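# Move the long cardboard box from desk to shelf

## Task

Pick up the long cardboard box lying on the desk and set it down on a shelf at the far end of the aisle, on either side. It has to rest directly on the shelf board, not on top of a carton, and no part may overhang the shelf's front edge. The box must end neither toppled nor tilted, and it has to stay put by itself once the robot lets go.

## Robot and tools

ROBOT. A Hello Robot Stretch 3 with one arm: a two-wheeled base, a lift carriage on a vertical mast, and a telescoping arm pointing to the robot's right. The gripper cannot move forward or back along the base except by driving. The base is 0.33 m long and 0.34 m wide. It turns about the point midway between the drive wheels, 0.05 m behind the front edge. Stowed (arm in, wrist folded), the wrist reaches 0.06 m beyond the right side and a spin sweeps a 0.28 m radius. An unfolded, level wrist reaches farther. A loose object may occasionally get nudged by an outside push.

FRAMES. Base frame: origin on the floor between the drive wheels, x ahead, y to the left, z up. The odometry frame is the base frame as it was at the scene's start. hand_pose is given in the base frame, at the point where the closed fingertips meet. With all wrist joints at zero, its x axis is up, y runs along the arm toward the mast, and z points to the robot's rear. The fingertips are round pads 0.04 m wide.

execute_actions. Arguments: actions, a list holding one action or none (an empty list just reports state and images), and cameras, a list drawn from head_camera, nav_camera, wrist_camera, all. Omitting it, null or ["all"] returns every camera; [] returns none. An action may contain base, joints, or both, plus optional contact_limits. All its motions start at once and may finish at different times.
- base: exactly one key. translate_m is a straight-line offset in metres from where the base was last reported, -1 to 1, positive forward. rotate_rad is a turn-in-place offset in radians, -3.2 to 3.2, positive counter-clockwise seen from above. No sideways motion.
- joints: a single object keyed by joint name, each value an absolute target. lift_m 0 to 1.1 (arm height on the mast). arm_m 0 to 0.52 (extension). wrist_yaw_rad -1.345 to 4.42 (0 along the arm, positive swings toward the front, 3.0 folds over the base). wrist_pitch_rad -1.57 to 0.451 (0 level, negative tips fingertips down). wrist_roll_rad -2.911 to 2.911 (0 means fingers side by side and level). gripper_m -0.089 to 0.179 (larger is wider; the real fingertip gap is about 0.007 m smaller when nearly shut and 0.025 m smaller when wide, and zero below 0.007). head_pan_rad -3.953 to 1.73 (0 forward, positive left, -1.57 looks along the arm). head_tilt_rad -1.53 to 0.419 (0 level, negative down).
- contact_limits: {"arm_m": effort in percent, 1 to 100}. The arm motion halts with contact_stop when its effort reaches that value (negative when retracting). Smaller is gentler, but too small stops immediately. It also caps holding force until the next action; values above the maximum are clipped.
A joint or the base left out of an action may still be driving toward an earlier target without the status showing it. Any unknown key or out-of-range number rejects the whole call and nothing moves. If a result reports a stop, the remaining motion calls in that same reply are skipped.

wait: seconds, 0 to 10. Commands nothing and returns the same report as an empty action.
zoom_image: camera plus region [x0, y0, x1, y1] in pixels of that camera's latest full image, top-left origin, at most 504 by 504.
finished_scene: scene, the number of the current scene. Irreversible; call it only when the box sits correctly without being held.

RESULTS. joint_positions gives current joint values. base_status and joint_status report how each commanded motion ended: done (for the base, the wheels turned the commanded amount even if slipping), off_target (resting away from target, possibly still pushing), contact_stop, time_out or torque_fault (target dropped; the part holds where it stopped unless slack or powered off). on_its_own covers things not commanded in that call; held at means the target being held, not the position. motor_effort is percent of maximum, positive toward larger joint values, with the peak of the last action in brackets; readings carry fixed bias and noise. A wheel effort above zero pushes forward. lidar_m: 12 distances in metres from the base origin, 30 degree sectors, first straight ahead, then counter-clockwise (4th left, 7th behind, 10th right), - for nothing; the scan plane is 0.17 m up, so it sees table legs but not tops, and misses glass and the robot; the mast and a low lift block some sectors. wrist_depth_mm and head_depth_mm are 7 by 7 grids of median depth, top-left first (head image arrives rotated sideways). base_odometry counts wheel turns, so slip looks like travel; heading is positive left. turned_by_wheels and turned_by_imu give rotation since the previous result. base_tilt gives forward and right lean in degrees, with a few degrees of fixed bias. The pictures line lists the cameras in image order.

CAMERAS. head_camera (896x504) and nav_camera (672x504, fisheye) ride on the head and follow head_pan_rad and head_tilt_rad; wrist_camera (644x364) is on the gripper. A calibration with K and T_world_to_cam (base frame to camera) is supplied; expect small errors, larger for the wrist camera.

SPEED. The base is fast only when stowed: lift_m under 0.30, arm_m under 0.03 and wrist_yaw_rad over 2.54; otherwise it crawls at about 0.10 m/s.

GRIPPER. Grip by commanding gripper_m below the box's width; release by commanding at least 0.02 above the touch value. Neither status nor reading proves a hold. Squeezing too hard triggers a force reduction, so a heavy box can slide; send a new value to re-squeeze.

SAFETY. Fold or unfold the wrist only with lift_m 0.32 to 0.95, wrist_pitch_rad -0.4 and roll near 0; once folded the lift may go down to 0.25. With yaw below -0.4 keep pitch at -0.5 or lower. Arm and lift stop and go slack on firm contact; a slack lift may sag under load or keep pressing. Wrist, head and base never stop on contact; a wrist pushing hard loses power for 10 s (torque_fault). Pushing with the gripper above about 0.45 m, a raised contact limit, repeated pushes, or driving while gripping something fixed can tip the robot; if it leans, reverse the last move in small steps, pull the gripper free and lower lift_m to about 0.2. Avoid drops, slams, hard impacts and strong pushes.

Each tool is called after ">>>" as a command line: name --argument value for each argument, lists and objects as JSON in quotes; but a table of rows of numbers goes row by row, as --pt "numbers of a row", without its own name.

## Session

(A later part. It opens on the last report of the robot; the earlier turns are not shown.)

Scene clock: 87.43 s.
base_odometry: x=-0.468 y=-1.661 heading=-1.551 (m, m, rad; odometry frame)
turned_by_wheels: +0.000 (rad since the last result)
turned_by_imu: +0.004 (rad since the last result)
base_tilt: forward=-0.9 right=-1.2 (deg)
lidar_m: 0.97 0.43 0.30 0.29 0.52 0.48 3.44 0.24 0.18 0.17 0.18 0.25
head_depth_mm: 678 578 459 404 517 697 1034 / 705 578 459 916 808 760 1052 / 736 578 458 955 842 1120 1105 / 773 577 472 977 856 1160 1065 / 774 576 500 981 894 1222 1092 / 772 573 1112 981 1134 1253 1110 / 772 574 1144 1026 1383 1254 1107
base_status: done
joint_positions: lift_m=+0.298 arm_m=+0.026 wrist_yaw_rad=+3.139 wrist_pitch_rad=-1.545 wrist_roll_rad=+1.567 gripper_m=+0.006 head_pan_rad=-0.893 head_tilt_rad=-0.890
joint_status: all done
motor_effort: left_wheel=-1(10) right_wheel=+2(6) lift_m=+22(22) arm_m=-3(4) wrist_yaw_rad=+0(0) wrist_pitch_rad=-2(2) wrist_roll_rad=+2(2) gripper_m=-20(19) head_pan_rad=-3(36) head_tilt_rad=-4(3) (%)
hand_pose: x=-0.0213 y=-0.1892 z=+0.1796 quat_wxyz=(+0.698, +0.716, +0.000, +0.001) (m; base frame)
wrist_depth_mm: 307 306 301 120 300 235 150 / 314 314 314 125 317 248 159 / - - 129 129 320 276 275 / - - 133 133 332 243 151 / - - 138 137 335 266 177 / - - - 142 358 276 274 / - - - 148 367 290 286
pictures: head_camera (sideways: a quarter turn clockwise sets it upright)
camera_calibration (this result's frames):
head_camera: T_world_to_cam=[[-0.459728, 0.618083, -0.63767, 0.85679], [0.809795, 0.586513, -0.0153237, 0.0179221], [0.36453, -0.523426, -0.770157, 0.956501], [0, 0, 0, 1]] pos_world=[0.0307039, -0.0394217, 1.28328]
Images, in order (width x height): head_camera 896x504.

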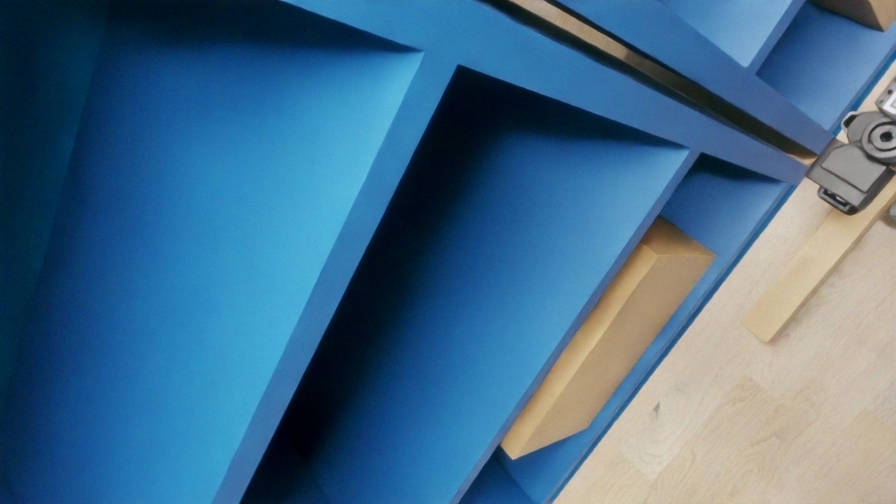

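>>> execute_actions --actions '[{"base": {"translate_m": 0.48}, "joints": {"lift_m": 0.707, "arm_m": 0.07, "head_pan_rad": -1.57, "head_tilt_rad": -1.0}}]'

Scene clock: 96.43 s.
base_odometry: x=-0.458 y=-2.141 heading=-1.551 (m, m, rad; odometry frame)
turned_by_wheels: +0.000 (rad since the last result)
turned_by_imu: +0.002 (rad since the last result)
base_tilt: forward=-0.8 right=-1.2 (deg)
lidar_m: 0.50 0.51 0.32 0.30 0.32 0.49 1.21 0.51 0.36 0.35 0.36 0.51
head_depth_mm: 600 486 424 906 813 690 - / 600 483 421 908 - - - / 597 483 419 907 - 1166 - / 596 482 416 901 - 1169 - / 595 482 414 907 - 1158 1095 / 594 480 413 904 810 1155 1093 / 593 480 412 903 810 1147 1093
base_status: done
joint_positions: lift_m=+0.706 arm_m=+0.070 wrist_yaw_rad=+3.139 wrist_pitch_rad=-1.545 wrist_roll_rad=+1.567 gripper_m=+0.006 head_pan_rad=-1.563 head_tilt_rad=-0.988
joint_status: all done
motor_effort: left_wheel=+0(11) right_wheel=+2(10) lift_m=+63(69) arm_m=+4(5) wrist_yaw_rad=+0(0) wrist_pitch_rad=-2(2) wrist_roll_rad=+2(2) gripper_m=-20(20) head_pan_rad=-3(35) head_tilt_rad=-6(11) (%)
hand_pose: x=-0.0213 y=-0.2324 z=+0.5882 quat_wxyz=(+0.698, +0.716, +0.000, +0.001) (m; base frame)
wrist_depth_mm: 630 682 681 121 361 190 189 / 644 694 681 125 380 196 196 / 655 - 129 129 382 202 203 / 656 - 133 133 396 208 208 / 674 - 138 138 238 217 216 / 726 801 779 142 434 221 224 / 678 811 812 148 604 233 231
pictures: head_camera (sideways: a quarter turn clockwise sets it upright), nav_camera (sideways: a quarter turn counterclockwise sets it upright), wrist_camera
camera_calibration (this result's frames):
head_camera: T_world_to_cam=[[0.0230303, 0.828417, -0.559638, 0.752181], [0.998939, -0.0414056, -0.0201831, 0.0230924], [-0.0398921, -0.558579, -0.828491, 1.03481], [0, 0, 0, 1]] pos_world=[0.000889925, -0.0441396, 1.27875]
nav_camera: T_world_to_cam=[[0.0550656, -0.823023, 0.565333, -0.69324], [-0.997174, -0.0743104, -0.011054, 0.0740594], [0.0511078, -0.563126, -0.824789, 1.02268], [0, 0, 0, 1]] pos_world=[0.0597567, 0.0108502, 1.23623]
wrist_camera: T_world_to_cam=[[0.0296689, -0.999201, -0.026786, -0.221543], [-0.973773, -0.0349409, 0.224824, -0.139333], [-0.225581, 0.0194132, -0.974031, 0.736675], [0, 0, 0, 1]] pos_world=[0.0370735, -0.240535, 0.742936]
Images, in order (width x height): head_camera 896x504, nav_camera 672x504, wrist_camera 644x364.

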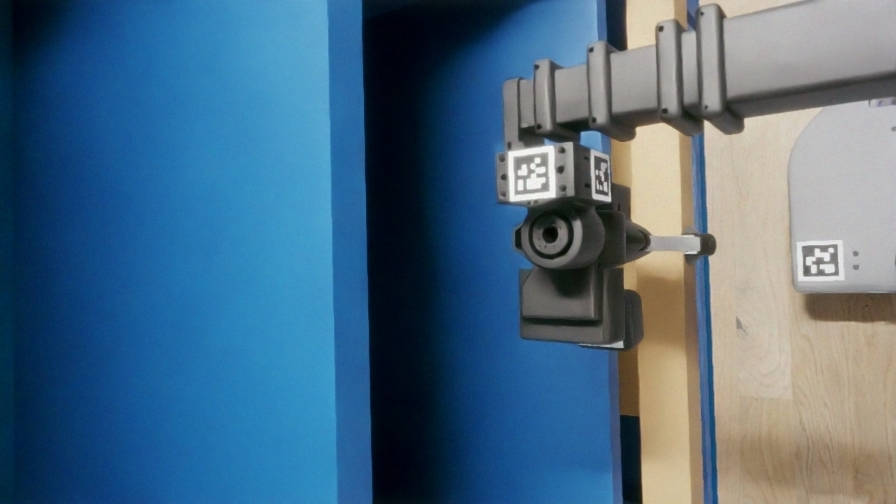

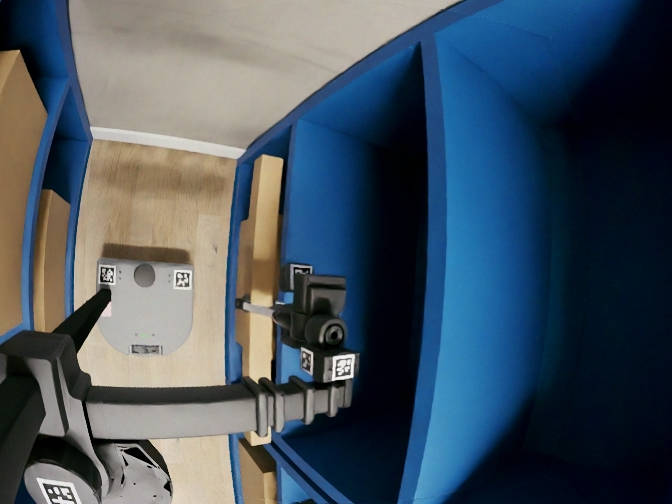

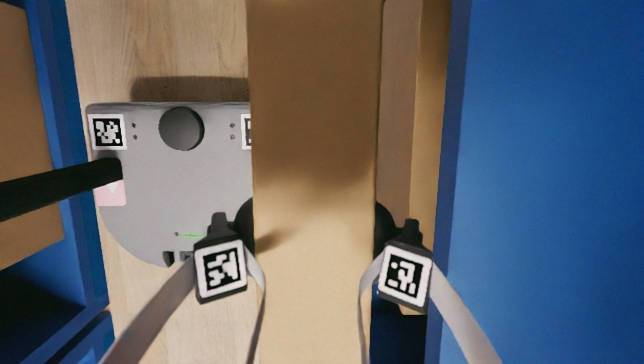

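>>> zoom_image --camera "nav_camera" --region '[200, 380, 360, 504]'

>>> zoom_image --camera "nav_camera" --region '[200, 90, 360, 214]'

Region (200, 380, 360, 504) of nav_camera's 672x504 image, scaled by 3.150, with more detail than that image has; it fills the top 391 rows of this view, and the rest is white.

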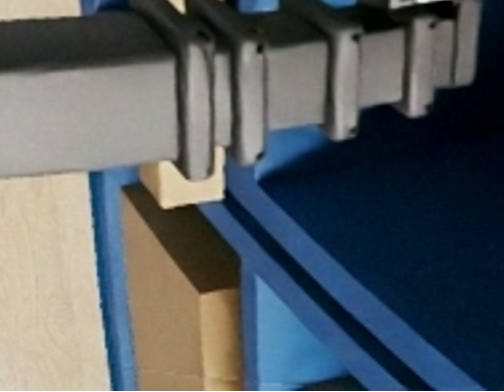

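Region (200, 90, 360, 214) of nav_camera's 672x504 image, scaled by 3.150, with more detail than that image has; it fills the top 391 rows of this view, and the rest is white.

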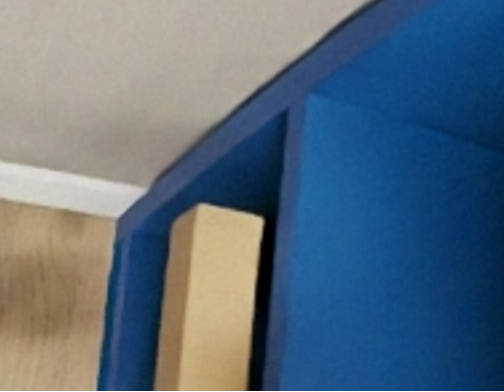

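>>> execute_actions --actions '[{"base": {"translate_m": 0.03}, "joints": {"lift_m": 0.70, "arm_m": 0.27, "head_tilt_rad": -0.9}, "contact_limits": {"arm_m": 20}}]'

Scene clock: 102.40 s.
base_odometry: x=-0.458 y=-2.171 heading=-1.551 (m, m, rad; odometry frame)
turned_by_wheels: +0.000 (rad since the last result)
turned_by_imu: +0.001 (rad since the last result)
base_tilt: forward=-0.9 right=-1.2 (deg)
lidar_m: 0.47 0.48 0.32 0.30 0.32 0.51 1.21 0.54 0.36 0.34 0.36 0.48
head_depth_mm: 670 564 453 932 788 1068 - / 665 564 451 666 - - 1108 / 661 563 451 904 789 931 1129 / 662 559 452 417 788 928 1135 / 657 561 450 422 787 931 1112 / 653 559 450 907 788 1043 1119 / 652 560 449 905 783 1135 1111
base_status: done
joint_positions: lift_m=+0.701 arm_m=+0.270 wrist_yaw_rad=+3.139 wrist_pitch_rad=-1.545 wrist_roll_rad=+1.568 gripper_m=+0.006 head_pan_rad=-1.563 head_tilt_rad=-0.902
joint_status: all done
motor_effort: left_wheel=-1(5) right_wheel=+2(6) lift_m=+21(58) arm_m=+4(4) wrist_yaw_rad=-1(0) wrist_pitch_rad=-2(2) wrist_roll_rad=+2(2) gripper_m=-20(19) head_pan_rad=-3(3) head_tilt_rad=+1(8) (%)
contact_limits: arm_m 20 (drawing in: default 20, maximum 33; extending or still: default 28, maximum 46)
hand_pose: x=-0.0213 y=-0.4324 z=+0.5826 quat_wxyz=(+0.698, +0.716, +0.000, +0.001) (m; base frame)
wrist_depth_mm: 681 188 185 121 184 184 184 / 692 193 190 125 190 191 190 / - 198 197 129 196 197 197 / - 205 204 133 201 202 205 / - 213 140 138 210 209 209 / 790 774 222 142 219 218 216 / 811 783 227 147 228 226 226
pictures: head_camera (sideways: a quarter turn clockwise sets it upright), nav_camera (sideways: a quarter turn counterclockwise sets it upright), wrist_camera
camera_calibration (this result's frames):
head_camera: T_world_to_cam=[[0.0234114, 0.777804, -0.628071, 0.841336], [0.99895, -0.0429478, -0.0159506, 0.0175841], [-0.0393807, -0.627038, -0.777993, 0.969153], [0, 0, 0, 1]] pos_world=[0.000903335, -0.0459438, 1.28269]
nav_camera: T_world_to_cam=[[0.054681, -0.771943, 0.633336, -0.781836], [-0.997169, -0.0750061, -0.00532774, 0.0666053], [0.0516168, -0.631251, -0.773859, 0.956462], [0, 0, 0, 1]] pos_world=[0.0597989, 0.00523075, 1.23569]
wrist_camera: T_world_to_cam=[[0.029217, -0.999214, -0.0267867, -0.421548], [-0.973786, -0.0345008, 0.224835, -0.144863], [-0.225583, 0.0195155, -0.974029, 0.735079], [0, 0, 0, 1]] pos_world=[0.0370714, -0.44056, 0.737266]
Images, in order (width x height): head_camera 896x504, nav_camera 672x504, wrist_camera 644x364.

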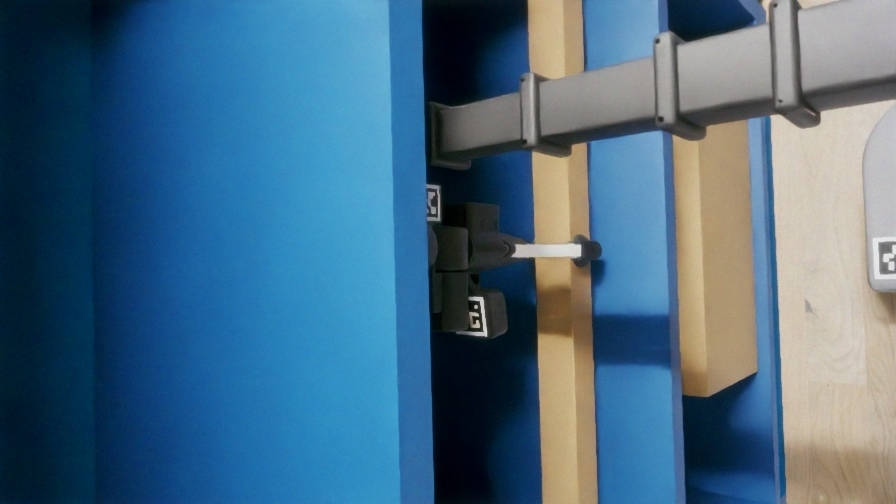

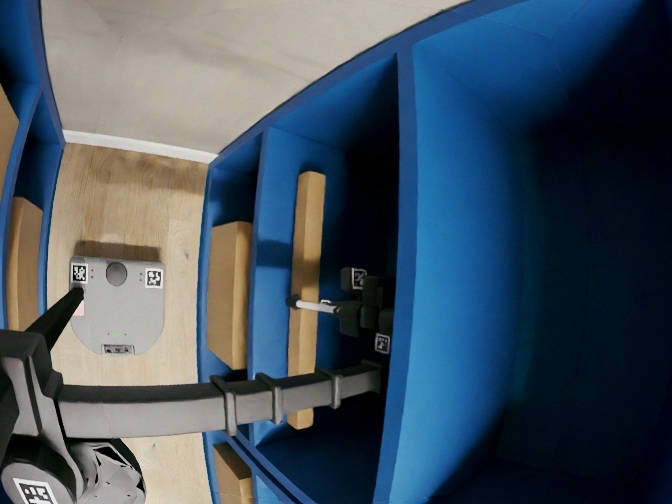

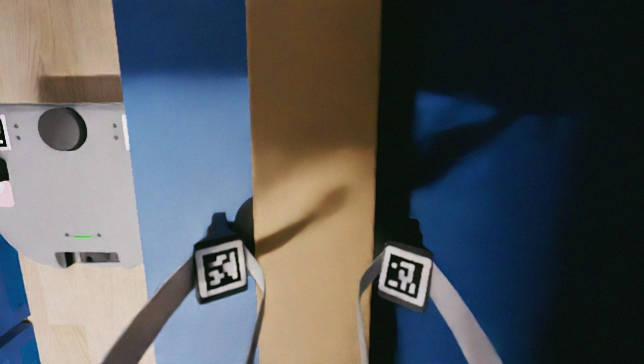

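>>> execute_actions --actions '[{"joints": {"lift_m": 0.684}}]' --cameras '[]'

>>> execute_actions --actions '[{"joints": {"gripper_m": 0.12}}]' --cameras '["head_camera", "wrist_camera"]'

Scene clock: 104.03 s.
base_odometry: x=-0.458 y=-2.171 heading=-1.551 (m, m, rad; odometry frame)
turned_by_wheels: +0.000 (rad since the last result)
turned_by_imu: +0.000 (rad since the last result)
base_tilt: forward=-0.9 right=-1.2 (deg)
lidar_m: 0.46 0.48 0.32 0.30 0.32 0.51 1.21 0.54 0.36 0.35 0.36 0.48
head_depth_mm: 666 566 452 932 804 1073 - / 665 564 452 906 - - 1118 / 665 564 451 664 802 935 1135 / 659 561 450 416 803 931 1129 / 657 559 449 427 801 930 1111 / 655 559 451 904 792 1033 1111 / 654 560 449 903 788 1135 1106
base_status: not commanded
joint_positions: lift_m=+0.685 arm_m=+0.270 wrist_yaw_rad=+3.139 wrist_pitch_rad=-1.545 wrist_roll_rad=+1.568 gripper_m=+0.006 head_pan_rad=-1.563 head_tilt_rad=-0.902
joint_status: all done
motor_effort: left_wheel=-1(1) right_wheel=+2(2) lift_m=+22(22) arm_m=+5(4) wrist_yaw_rad=+0(0) wrist_pitch_rad=-2(2) wrist_roll_rad=+1(1) gripper_m=-19(20) head_pan_rad=-3(3) head_tilt_rad=+1(2) (%)
hand_pose: x=-0.0213 y=-0.4324 z=+0.5666 quat_wxyz=(+0.698, +0.716, +0.000, +0.001) (m; base frame)
wrist_depth_mm: 645 171 170 120 170 169 169 / 677 176 175 125 176 175 174 / - 184 181 129 181 181 179 / - 188 186 133 187 188 186 / - 196 140 138 191 194 193 / 772 489 204 143 200 201 200 / 778 214 210 148 208 208 207
pictures: none
No camera images: the call's "cameras" was empty. Leave "cameras" out to get every camera's image.

Scene clock: 105.67 s.
base_odometry: x=-0.458 y=-2.171 heading=-1.551 (m, m, rad; odometry frame)
turned_by_wheels: +0.000 (rad since the last result)
turned_by_imu: +0.000 (rad since the last result)
base_tilt: forward=-0.9 right=-1.2 (deg)
lidar_m: 0.47 0.48 0.32 0.30 0.32 0.51 1.21 0.54 0.36 0.35 0.36 0.48
head_depth_mm: 667 563 453 927 804 1069 - / 666 563 452 912 - - 1114 / 665 563 452 662 805 935 1135 / 659 561 452 415 803 928 1133 / 655 562 451 427 798 931 1112 / 654 560 450 900 795 1034 1113 / 650 560 450 904 793 1130 1117
base_status: not commanded
joint_positions: lift_m=+0.685 arm_m=+0.270 wrist_yaw_rad=+3.139 wrist_pitch_rad=-1.545 wrist_roll_rad=+1.568 gripper_m=+0.120 head_pan_rad=-1.563 head_tilt_rad=-0.902
joint_status: all done
motor_effort: left_wheel=-1(1) right_wheel=+2(2) lift_m=+21(22) arm_m=+5(5) wrist_yaw_rad=+0(0) wrist_pitch_rad=-2(2) wrist_roll_rad=+1(1) gripper_m=+1(86) head_pan_rad=-3(3) head_tilt_rad=+2(1) (%)
hand_pose: x=-0.0213 y=-0.4324 z=+0.5666 quat_wxyz=(+0.698, +0.716, +0.000, +0.001) (m; base frame)
wrist_depth_mm: 669 171 170 124 170 169 168 / 685 177 175 128 176 174 174 / - 183 181 133 181 181 180 / - 189 187 137 188 186 186 / - - 193 142 194 194 192 / 762 - 201 147 202 199 199 / 791 778 209 153 209 209 208
pictures: head_camera (sideways: a quarter turn clockwise sets it upright), wrist_camera
camera_calibration (this result's frames):
head_camera: T_world_to_cam=[[0.0234115, 0.777804, -0.628071, 0.841336], [0.99895, -0.0429479, -0.0159506, 0.0175841], [-0.0393807, -0.627038, -0.777993, 0.969153], [0, 0, 0, 1]] pos_world=[0.000903329, -0.0459438, 1.28269]
wrist_camera: T_world_to_cam=[[0.0292173, -0.999214, -0.0267867, -0.421977], [-0.973786, -0.0345011, 0.224835, -0.141263], [-0.225583, 0.0195155, -0.974029, 0.719479], [0, 0, 0, 1]] pos_world=[0.0370714, -0.44056, 0.72125]
Images, in order (width x height): head_camera 896x504, wrist_camera 644x364.

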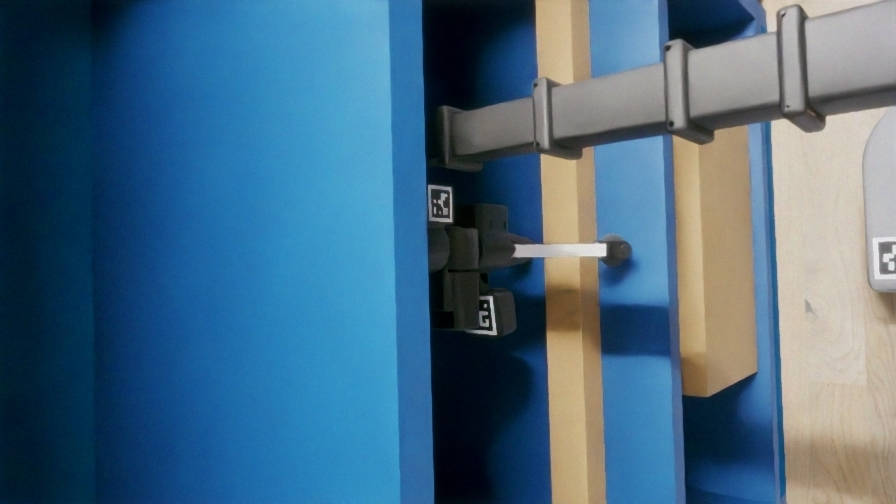

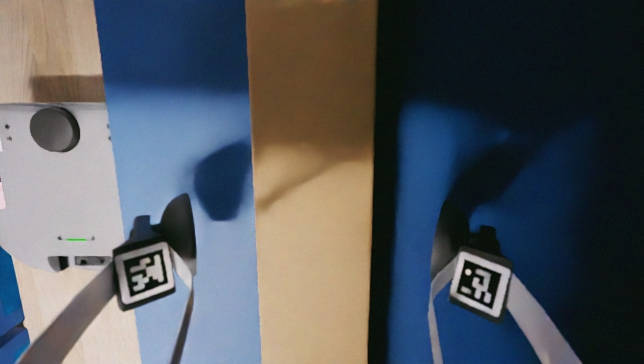

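>>> execute_actions --actions '[{"joints": {"wrist_yaw_rad": 1.57, "wrist_roll_rad": 0.0, "lift_m": 0.70, "gripper_m": 0.15}}]' --cameras '["wrist_camera"]'

>>> execute_actions --actions '[{"joints": {"wrist_pitch_rad": -0.75}}]' --cameras '["wrist_camera"]'

>>> execute_actions --actions '[{"joints": {"arm_m": 0.12, "gripper_m": 0.1}}]' --cameras '["head_camera", "nav_camera"]'

Scene clock: 110.03 s.
base_odometry: x=-0.458 y=-2.171 heading=-1.551 (m, m, rad; odometry frame)
turned_by_wheels: +0.000 (rad since the last result)
turned_by_imu: +0.001 (rad since the last result)
base_tilt: forward=-0.9 right=-1.2 (deg)
lidar_m: 0.47 0.48 0.32 0.30 0.32 0.51 1.21 0.54 0.36 0.35 0.36 0.48
head_depth_mm: 668 564 453 930 804 1061 - / 667 564 452 665 - - 1104 / 661 562 452 420 803 935 1134 / 662 561 451 417 801 927 1127 / 658 559 450 907 797 928 1111 / 655 560 450 906 792 1034 1115 / 652 559 450 905 795 1136 1114
base_status: not commanded
joint_positions: lift_m=+0.699 arm_m=+0.270 wrist_yaw_rad=+1.572 wrist_pitch_rad=-1.545 wrist_roll_rad=+0.004 gripper_m=+0.150 head_pan_rad=-1.563 head_tilt_rad=-0.902
joint_status: all done
motor_effort: left_wheel=-1(1) right_wheel=+2(2) lift_m=+62(62) arm_m=+5(5) wrist_yaw_rad=-2(3) wrist_pitch_rad=-2(2) wrist_roll_rad=-2(6) gripper_m=+1(84) head_pan_rad=-4(3) head_tilt_rad=+2(0) (%)
hand_pose: x=-0.0390 y=-0.4148 z=+0.5813 quat_wxyz=(+0.707, +0.707, -0.010, +0.008) (m; base frame)
wrist_depth_mm: 662 663 184 140 139 185 184 / 675 677 191 144 144 191 190 / - - 196 148 149 196 194 / - - 203 155 154 203 202 / - - 208 160 160 207 210 / 762 782 218 166 212 - 217 / 794 832 225 172 221 224 226
pictures: wrist_camera
camera_calibration (this result's frames):
wrist_camera: T_world_to_cam=[[0.0262717, -0.999655, -0.000804224, -0.418893], [-0.978953, -0.0258905, 0.202436, -0.144818], [-0.202387, -0.00453106, -0.979295, 0.723476], [0, 0, 0, 1]] pos_world=[0.0156577, -0.419219, 0.737476]
Images, in order (width x height): wrist_camera 644x364.

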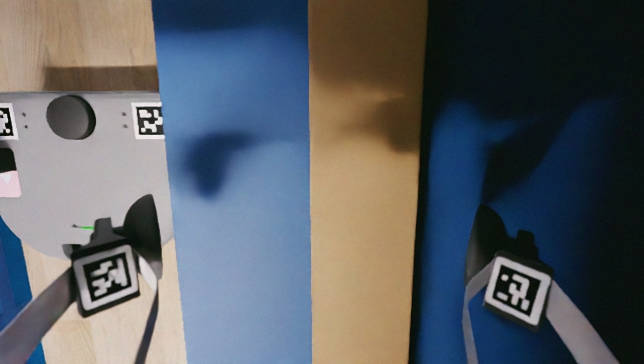

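Scene clock: 111.30 s.
base_odometry: x=-0.458 y=-2.171 heading=-1.551 (m, m, rad; odometry frame)
turned_by_wheels: +0.000 (rad since the last result)
turned_by_imu: +0.000 (rad since the last result)
base_tilt: forward=-0.8 right=-1.2 (deg)
lidar_m: 0.47 0.48 0.32 0.30 0.32 0.51 1.21 0.54 0.36 0.35 0.36 0.48
head_depth_mm: 668 564 453 927 801 1059 - / 666 563 452 666 - - 1108 / 663 562 451 906 803 934 1135 / 661 562 451 416 801 933 1135 / 658 563 450 415 795 929 1111 / 656 559 450 668 791 1040 1111 / 652 559 450 905 792 1131 1106
base_status: not commanded
joint_positions: lift_m=+0.699 arm_m=+0.270 wrist_yaw_rad=+1.572 wrist_pitch_rad=-0.766 wrist_roll_rad=+0.004 gripper_m=+0.150 head_pan_rad=-1.563 head_tilt_rad=-0.902
joint_status: all done
motor_effort: left_wheel=-1(0) right_wheel=+2(2) lift_m=+62(62) arm_m=+4(4) wrist_yaw_rad=-2(2) wrist_pitch_rad=+9(9) wrist_roll_rad=-3(2) gripper_m=+1(1) head_pan_rad=-3(3) head_tilt_rad=+1(0) (%)
hand_pose: x=+0.1466 y=-0.4145 z=+0.6430 quat_wxyz=(+0.650, +0.651, -0.277, +0.276) (m; base frame)
wrist_depth_mm: 408 407 392 357 359 357 357 / 468 468 445 373 372 372 374 / 577 563 343 280 335 331 332 / 725 690 305 250 300 299 303 / 809 787 273 227 271 280 274 / 768 742 251 204 249 - 248 / 699 695 234 190 229 232 232
pictures: wrist_camera
camera_calibration (this result's frames):
wrist_camera: T_world_to_cam=[[0.020183, -0.999649, 0.0171721, -0.434086], [-0.838651, -0.0262779, -0.544035, 0.483628], [0.544295, -0.00342118, -0.838887, 0.62223], [0, 0, 0, 1]] pos_world=[0.0756789, -0.419096, 0.792545]
Images, in order (width x height): wrist_camera 644x364.

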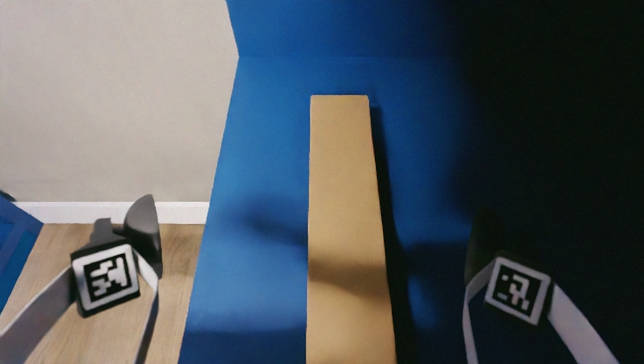

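Scene clock: 113.67 s.
base_odometry: x=-0.458 y=-2.171 heading=-1.551 (m, m, rad; odometry frame)
turned_by_wheels: +0.000 (rad since the last result)
turned_by_imu: +0.000 (rad since the last result)
base_tilt: forward=-0.9 right=-1.2 (deg)
lidar_m: 0.47 0.48 0.32 0.30 0.32 0.51 1.21 0.53 0.36 0.35 0.36 0.48
head_depth_mm: 667 565 452 930 806 1061 - / 665 565 453 932 - - 1095 / 663 563 452 933 785 936 1136 / 661 562 451 934 - 986 1138 / 657 563 451 904 797 972 1114 / 654 561 449 907 794 961 1108 / 649 560 451 902 796 1136 1109
base_status: not commanded
joint_positions: lift_m=+0.699 arm_m=+0.120 wrist_yaw_rad=+1.571 wrist_pitch_rad=-0.766 wrist_roll_rad=+0.003 gripper_m=+0.100 head_pan_rad=-1.563 head_tilt_rad=-0.902
joint_status: all done
motor_effort: left_wheel=-1(1) right_wheel=+2(2) lift_m=+62(62) arm_m=-4(4) wrist_yaw_rad=-1(2) wrist_pitch_rad=+9(9) wrist_roll_rad=-2(2) gripper_m=+0(85) head_pan_rad=-3(3) head_tilt_rad=+2(1) (%)
hand_pose: x=+0.1466 y=-0.2655 z=+0.6431 quat_wxyz=(+0.650, +0.651, -0.277, +0.276) (m; base frame)
wrist_depth_mm: 410 413 409 413 360 360 357 / 479 478 477 478 370 370 370 / 579 563 570 558 334 277 332 / 652 708 684 668 301 251 294 / 719 832 815 795 278 246 227 / 713 761 779 724 260 222 203 / 640 676 697 680 236 230 189
pictures: head_camera (sideways: a quarter turn clockwise sets it upright), nav_camera (sideways: a quarter turn counterclockwise sets it upright)
camera_calibration (this result's frames):
head_camera: T_world_to_cam=[[0.023412, 0.777747, -0.628142, 0.841428], [0.99895, -0.0429493, -0.015946, 0.0175782], [-0.0393802, -0.627109, -0.777936, 0.969079], [0, 0, 0, 1]] pos_world=[0.000903342, -0.0459455, 1.2827]
nav_camera: T_world_to_cam=[[0.0546805, -0.771885, 0.633406, -0.781928], [-0.997169, -0.0750065, -0.00532159, 0.0665973], [0.0516172, -0.631322, -0.773801, 0.956387], [0, 0, 0, 1]] pos_world=[0.0597989, 0.00522471, 1.23569]
Images, in order (width x height): head_camera 896x504, nav_camera 672x504.

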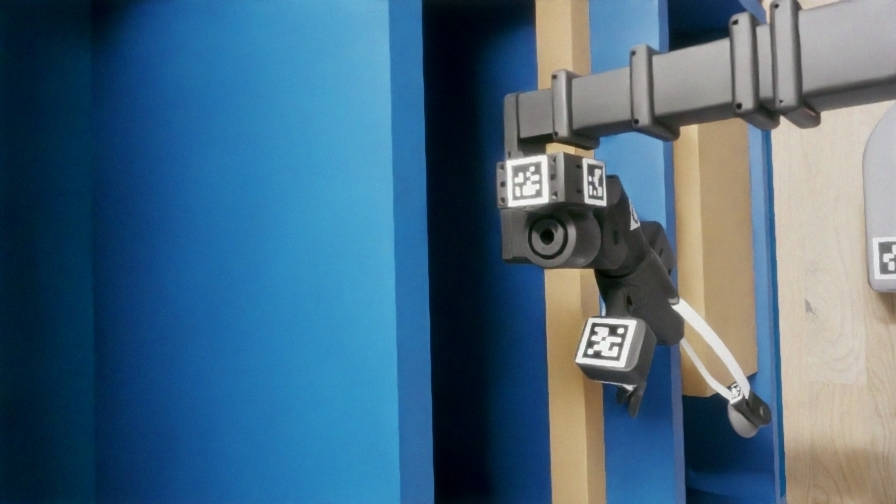

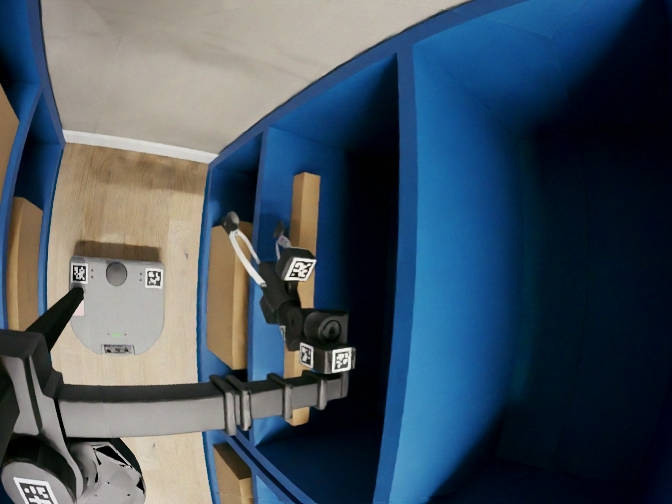

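>>> finished_scene --scene 2

The scene is finished: the task was done.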